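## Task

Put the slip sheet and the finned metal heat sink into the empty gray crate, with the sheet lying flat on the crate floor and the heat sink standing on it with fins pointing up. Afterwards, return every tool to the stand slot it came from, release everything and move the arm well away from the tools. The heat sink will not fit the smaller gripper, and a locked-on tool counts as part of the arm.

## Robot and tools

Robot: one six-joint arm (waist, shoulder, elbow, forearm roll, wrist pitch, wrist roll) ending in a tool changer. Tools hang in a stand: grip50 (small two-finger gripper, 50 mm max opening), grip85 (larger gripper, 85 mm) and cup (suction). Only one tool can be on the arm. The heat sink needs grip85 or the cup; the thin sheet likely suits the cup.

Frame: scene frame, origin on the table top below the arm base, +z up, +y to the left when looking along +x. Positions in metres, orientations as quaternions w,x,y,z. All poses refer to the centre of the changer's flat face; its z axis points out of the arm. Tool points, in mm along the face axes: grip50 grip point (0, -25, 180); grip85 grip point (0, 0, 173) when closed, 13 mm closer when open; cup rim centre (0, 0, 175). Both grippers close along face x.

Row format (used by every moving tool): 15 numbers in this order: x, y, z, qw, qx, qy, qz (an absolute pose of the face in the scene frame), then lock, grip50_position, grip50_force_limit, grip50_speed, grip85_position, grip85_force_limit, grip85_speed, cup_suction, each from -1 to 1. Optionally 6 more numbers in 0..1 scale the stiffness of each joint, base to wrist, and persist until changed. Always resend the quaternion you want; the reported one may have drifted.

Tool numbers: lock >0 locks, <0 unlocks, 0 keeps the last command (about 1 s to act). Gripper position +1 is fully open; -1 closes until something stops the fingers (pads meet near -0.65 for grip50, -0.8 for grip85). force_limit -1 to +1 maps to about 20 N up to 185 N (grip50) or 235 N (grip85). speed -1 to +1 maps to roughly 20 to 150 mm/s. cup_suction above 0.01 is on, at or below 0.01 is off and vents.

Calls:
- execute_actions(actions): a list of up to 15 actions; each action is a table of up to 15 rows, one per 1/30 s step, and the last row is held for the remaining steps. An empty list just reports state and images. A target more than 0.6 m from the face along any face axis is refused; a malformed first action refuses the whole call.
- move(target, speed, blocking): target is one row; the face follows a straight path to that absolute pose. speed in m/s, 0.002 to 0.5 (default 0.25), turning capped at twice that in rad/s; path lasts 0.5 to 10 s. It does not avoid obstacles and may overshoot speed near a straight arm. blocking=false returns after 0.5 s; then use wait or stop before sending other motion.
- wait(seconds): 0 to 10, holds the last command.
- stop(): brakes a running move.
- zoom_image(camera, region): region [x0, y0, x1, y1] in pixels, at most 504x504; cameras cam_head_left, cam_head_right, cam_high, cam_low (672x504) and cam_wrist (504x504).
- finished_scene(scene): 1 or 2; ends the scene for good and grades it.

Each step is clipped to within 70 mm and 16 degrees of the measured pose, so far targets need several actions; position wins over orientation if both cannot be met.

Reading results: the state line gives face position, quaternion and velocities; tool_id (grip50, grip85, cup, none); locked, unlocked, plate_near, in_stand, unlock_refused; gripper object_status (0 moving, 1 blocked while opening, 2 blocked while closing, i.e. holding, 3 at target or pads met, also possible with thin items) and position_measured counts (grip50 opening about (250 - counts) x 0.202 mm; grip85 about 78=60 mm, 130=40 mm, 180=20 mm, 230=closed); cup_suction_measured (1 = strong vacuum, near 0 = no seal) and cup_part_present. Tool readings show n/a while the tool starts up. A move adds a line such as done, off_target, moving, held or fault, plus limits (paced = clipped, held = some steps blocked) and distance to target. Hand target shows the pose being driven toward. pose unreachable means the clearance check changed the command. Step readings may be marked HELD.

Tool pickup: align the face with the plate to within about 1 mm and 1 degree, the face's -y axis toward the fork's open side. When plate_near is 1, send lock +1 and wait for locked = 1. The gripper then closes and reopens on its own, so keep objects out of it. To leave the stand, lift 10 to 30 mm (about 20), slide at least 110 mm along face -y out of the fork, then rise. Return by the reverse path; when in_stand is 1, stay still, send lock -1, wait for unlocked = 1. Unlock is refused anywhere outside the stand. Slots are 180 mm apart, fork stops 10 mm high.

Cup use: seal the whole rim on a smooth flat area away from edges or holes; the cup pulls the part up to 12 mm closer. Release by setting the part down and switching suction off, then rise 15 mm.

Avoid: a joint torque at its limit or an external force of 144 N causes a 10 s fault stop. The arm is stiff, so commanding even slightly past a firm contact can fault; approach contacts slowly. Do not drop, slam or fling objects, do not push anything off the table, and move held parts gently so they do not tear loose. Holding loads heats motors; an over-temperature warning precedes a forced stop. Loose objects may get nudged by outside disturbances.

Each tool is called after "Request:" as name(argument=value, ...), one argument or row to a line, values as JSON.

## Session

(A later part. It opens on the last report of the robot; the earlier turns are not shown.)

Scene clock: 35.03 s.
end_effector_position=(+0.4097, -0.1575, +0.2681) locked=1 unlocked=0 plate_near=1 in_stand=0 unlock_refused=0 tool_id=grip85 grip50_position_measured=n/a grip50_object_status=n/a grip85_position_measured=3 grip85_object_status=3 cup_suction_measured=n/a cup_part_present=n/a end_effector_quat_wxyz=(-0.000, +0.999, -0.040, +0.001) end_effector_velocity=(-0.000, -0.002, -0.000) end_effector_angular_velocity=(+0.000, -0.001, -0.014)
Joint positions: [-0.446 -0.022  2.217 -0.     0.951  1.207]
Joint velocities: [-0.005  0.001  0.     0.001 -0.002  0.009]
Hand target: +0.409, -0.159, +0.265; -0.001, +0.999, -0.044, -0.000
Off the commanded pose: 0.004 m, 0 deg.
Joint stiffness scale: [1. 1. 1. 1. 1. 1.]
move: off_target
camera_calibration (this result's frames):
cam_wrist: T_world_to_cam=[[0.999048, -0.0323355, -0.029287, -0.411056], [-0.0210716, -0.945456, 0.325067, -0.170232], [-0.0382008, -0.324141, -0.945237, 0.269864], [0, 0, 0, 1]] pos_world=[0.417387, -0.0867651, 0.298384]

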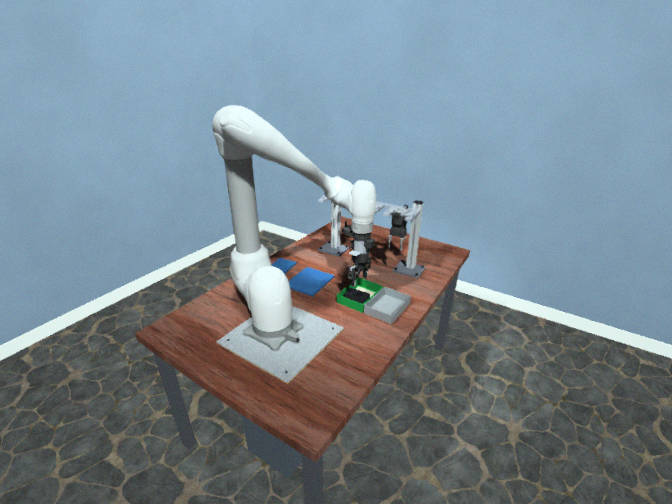

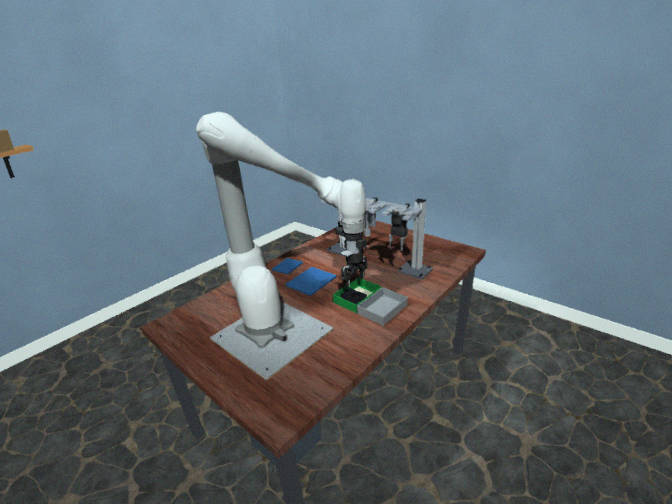

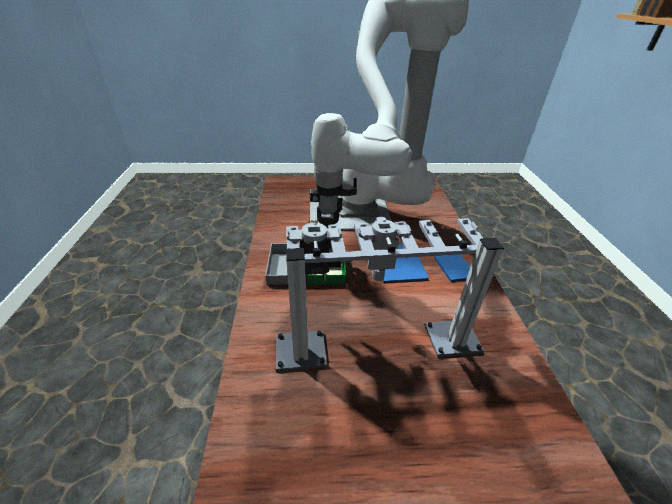

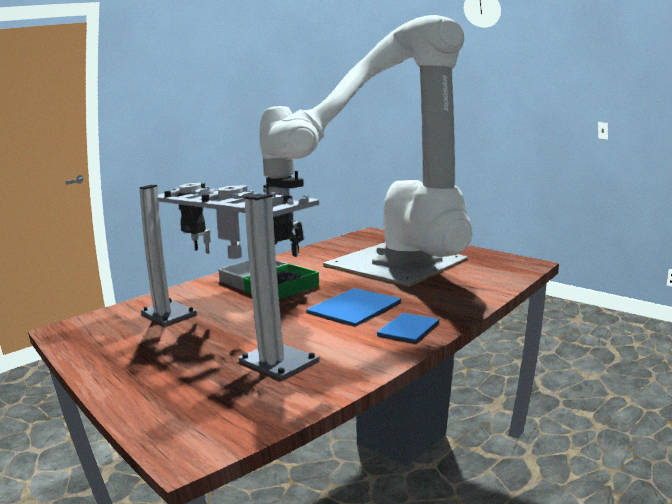

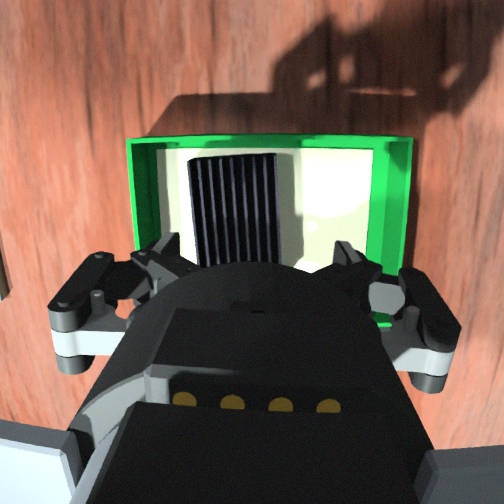

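Request:
move(
  target=[0.393,-0.158,0.235,0,0.9998,0.022,0,0,1,0,0,0.8,0,0,0],
  speed=0.05,
)

Request:
move(
  target=[0.394,-0.158,0.1925,0,0.9998,0.022,0,0,1,0,0,0.8,0,0,0],
  speed=0.025,
)

Scene clock: 42.83 s.
end_effector_position=(+0.3935, -0.1565, +0.2380) locked=1 unlocked=0 plate_near=1 in_stand=0 unlock_refused=0 tool_id=grip85 grip50_position_measured=n/a grip50_object_status=n/a grip85_position_measured=28 grip85_object_status=3 cup_suction_measured=n/a cup_part_present=n/a end_effector_quat_wxyz=(+0.000, +1.000, +0.022, +0.001) end_effector_velocity=(-0.000, -0.000, -0.001) end_effector_angular_velocity=(-0.001, -0.002, +0.007)
Joint positions: [-0.46  -0.01   2.273 -0.     0.882  1.069]
Joint velocities: [-0.001  0.001  0.002  0.    -0.004 -0.009]
Hand target: +0.393, -0.158, +0.235; -0.000, +1.000, +0.022, +0.000
Off the commanded pose: 0.003 m, 0 deg.
Joint stiffness scale: [1. 1. 1. 1. 1. 1.]
move: done
camera_calibration (this result's frames):
cam_wrist: T_world_to_cam=[[0.995424, 0.0912845, -0.0282475, -0.375251], [0.0955027, -0.940624, 0.325739, -0.205151], [0.00316466, -0.326947, -0.945038, 0.224279], [0, 0, 0, 1]] pos_world=[0.392416, -0.0853884, 0.268178]

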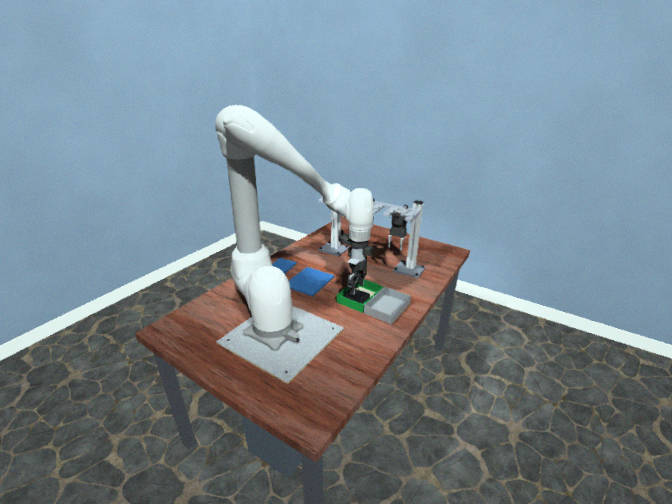

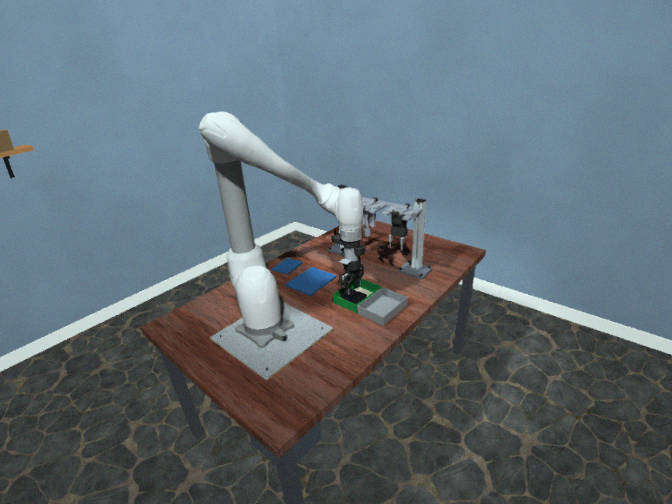

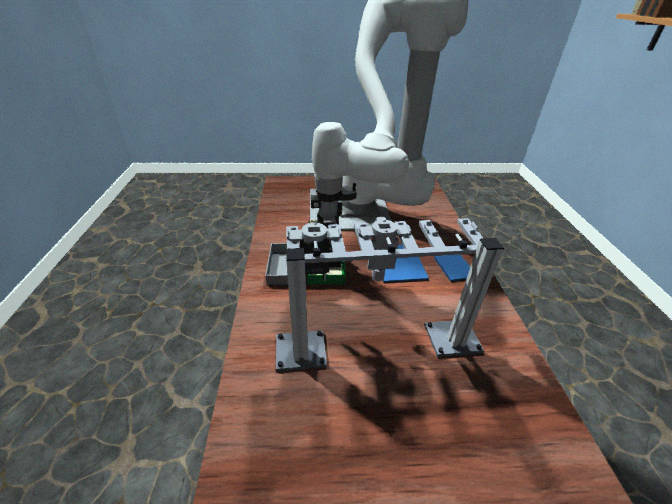

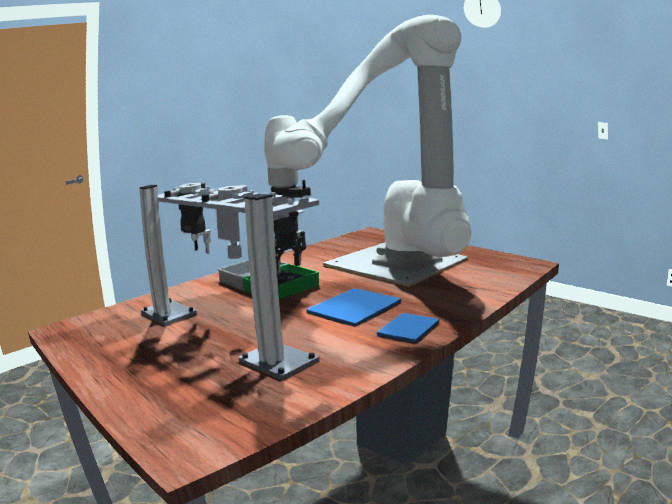

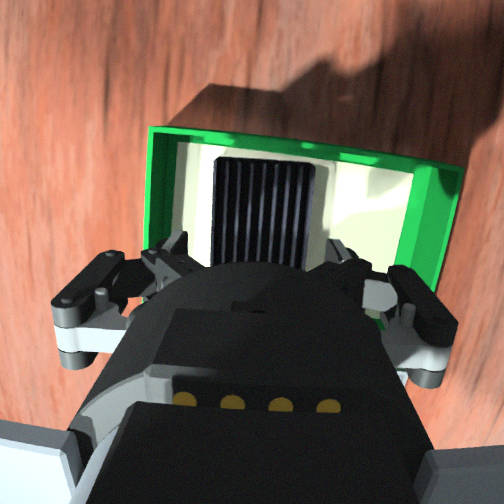

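Scene clock: 44.93 s.
end_effector_position=(+0.3945, -0.1570, +0.1954) locked=1 unlocked=0 plate_near=1 in_stand=0 unlock_refused=0 tool_id=grip85 grip50_position_measured=n/a grip50_object_status=n/a grip85_position_measured=28 grip85_object_status=3 cup_suction_measured=n/a cup_part_present=n/a end_effector_quat_wxyz=(+0.000, +1.000, +0.022, +0.001) end_effector_velocity=(+0.000, -0.000, -0.002) end_effector_angular_velocity=(+0.000, +0.000, -0.000)
Joint positions: [-0.46   0.053  2.311 -0.     0.78   1.068]
Joint velocities: [-0.     0.004  0.001  0.    -0.004 -0.   ]
Hand target: +0.394, -0.158, +0.193; -0.000, +1.000, +0.022, +0.000
Off the commanded pose: 0.003 m, 0 deg.
Joint stiffness scale: [1. 1. 1. 1. 1. 1.]
move: done
camera_calibration (this result's frames):
cam_wrist: T_world_to_cam=[[0.995408, 0.0914692, -0.0282085, -0.377394], [0.0956645, -0.940609, 0.325735, -0.191875], [0.0032616, -0.326938, -0.94504, 0.183896], [0, 0, 0, 1]] pos_world=[0.393417, -0.0858365, 0.225644]

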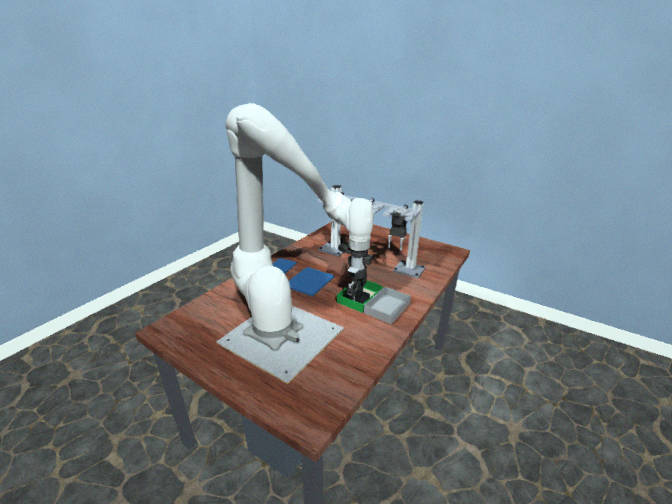

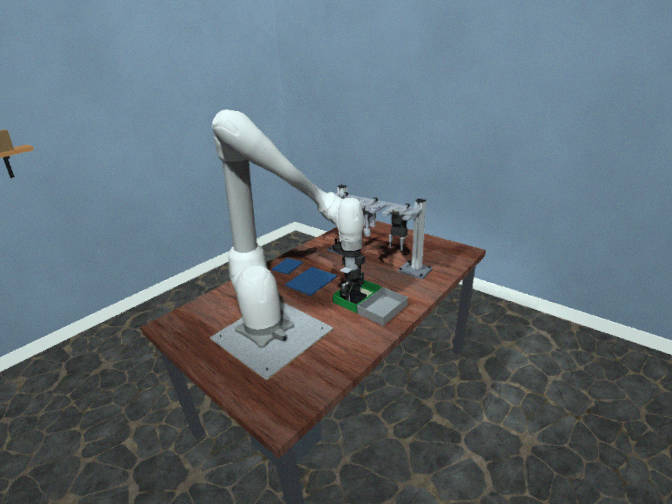

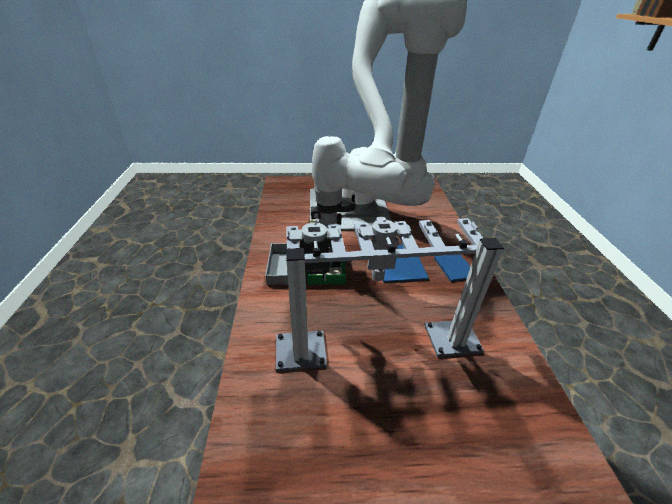

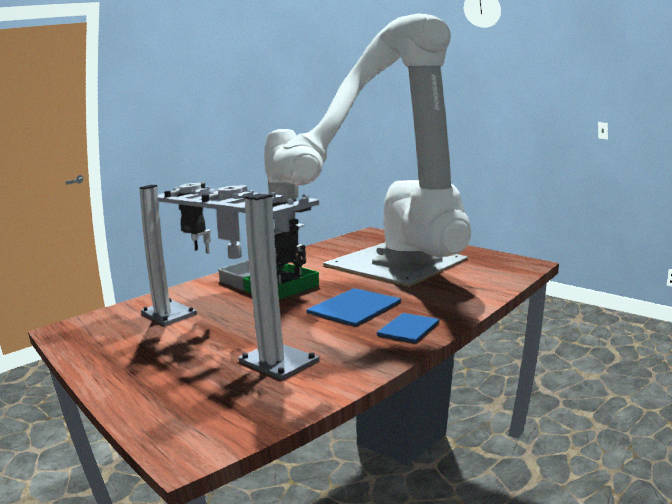

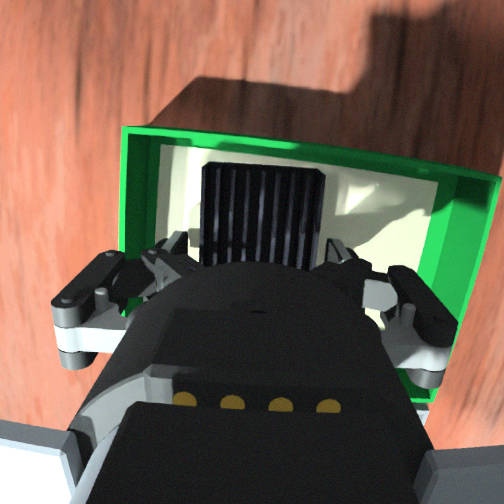

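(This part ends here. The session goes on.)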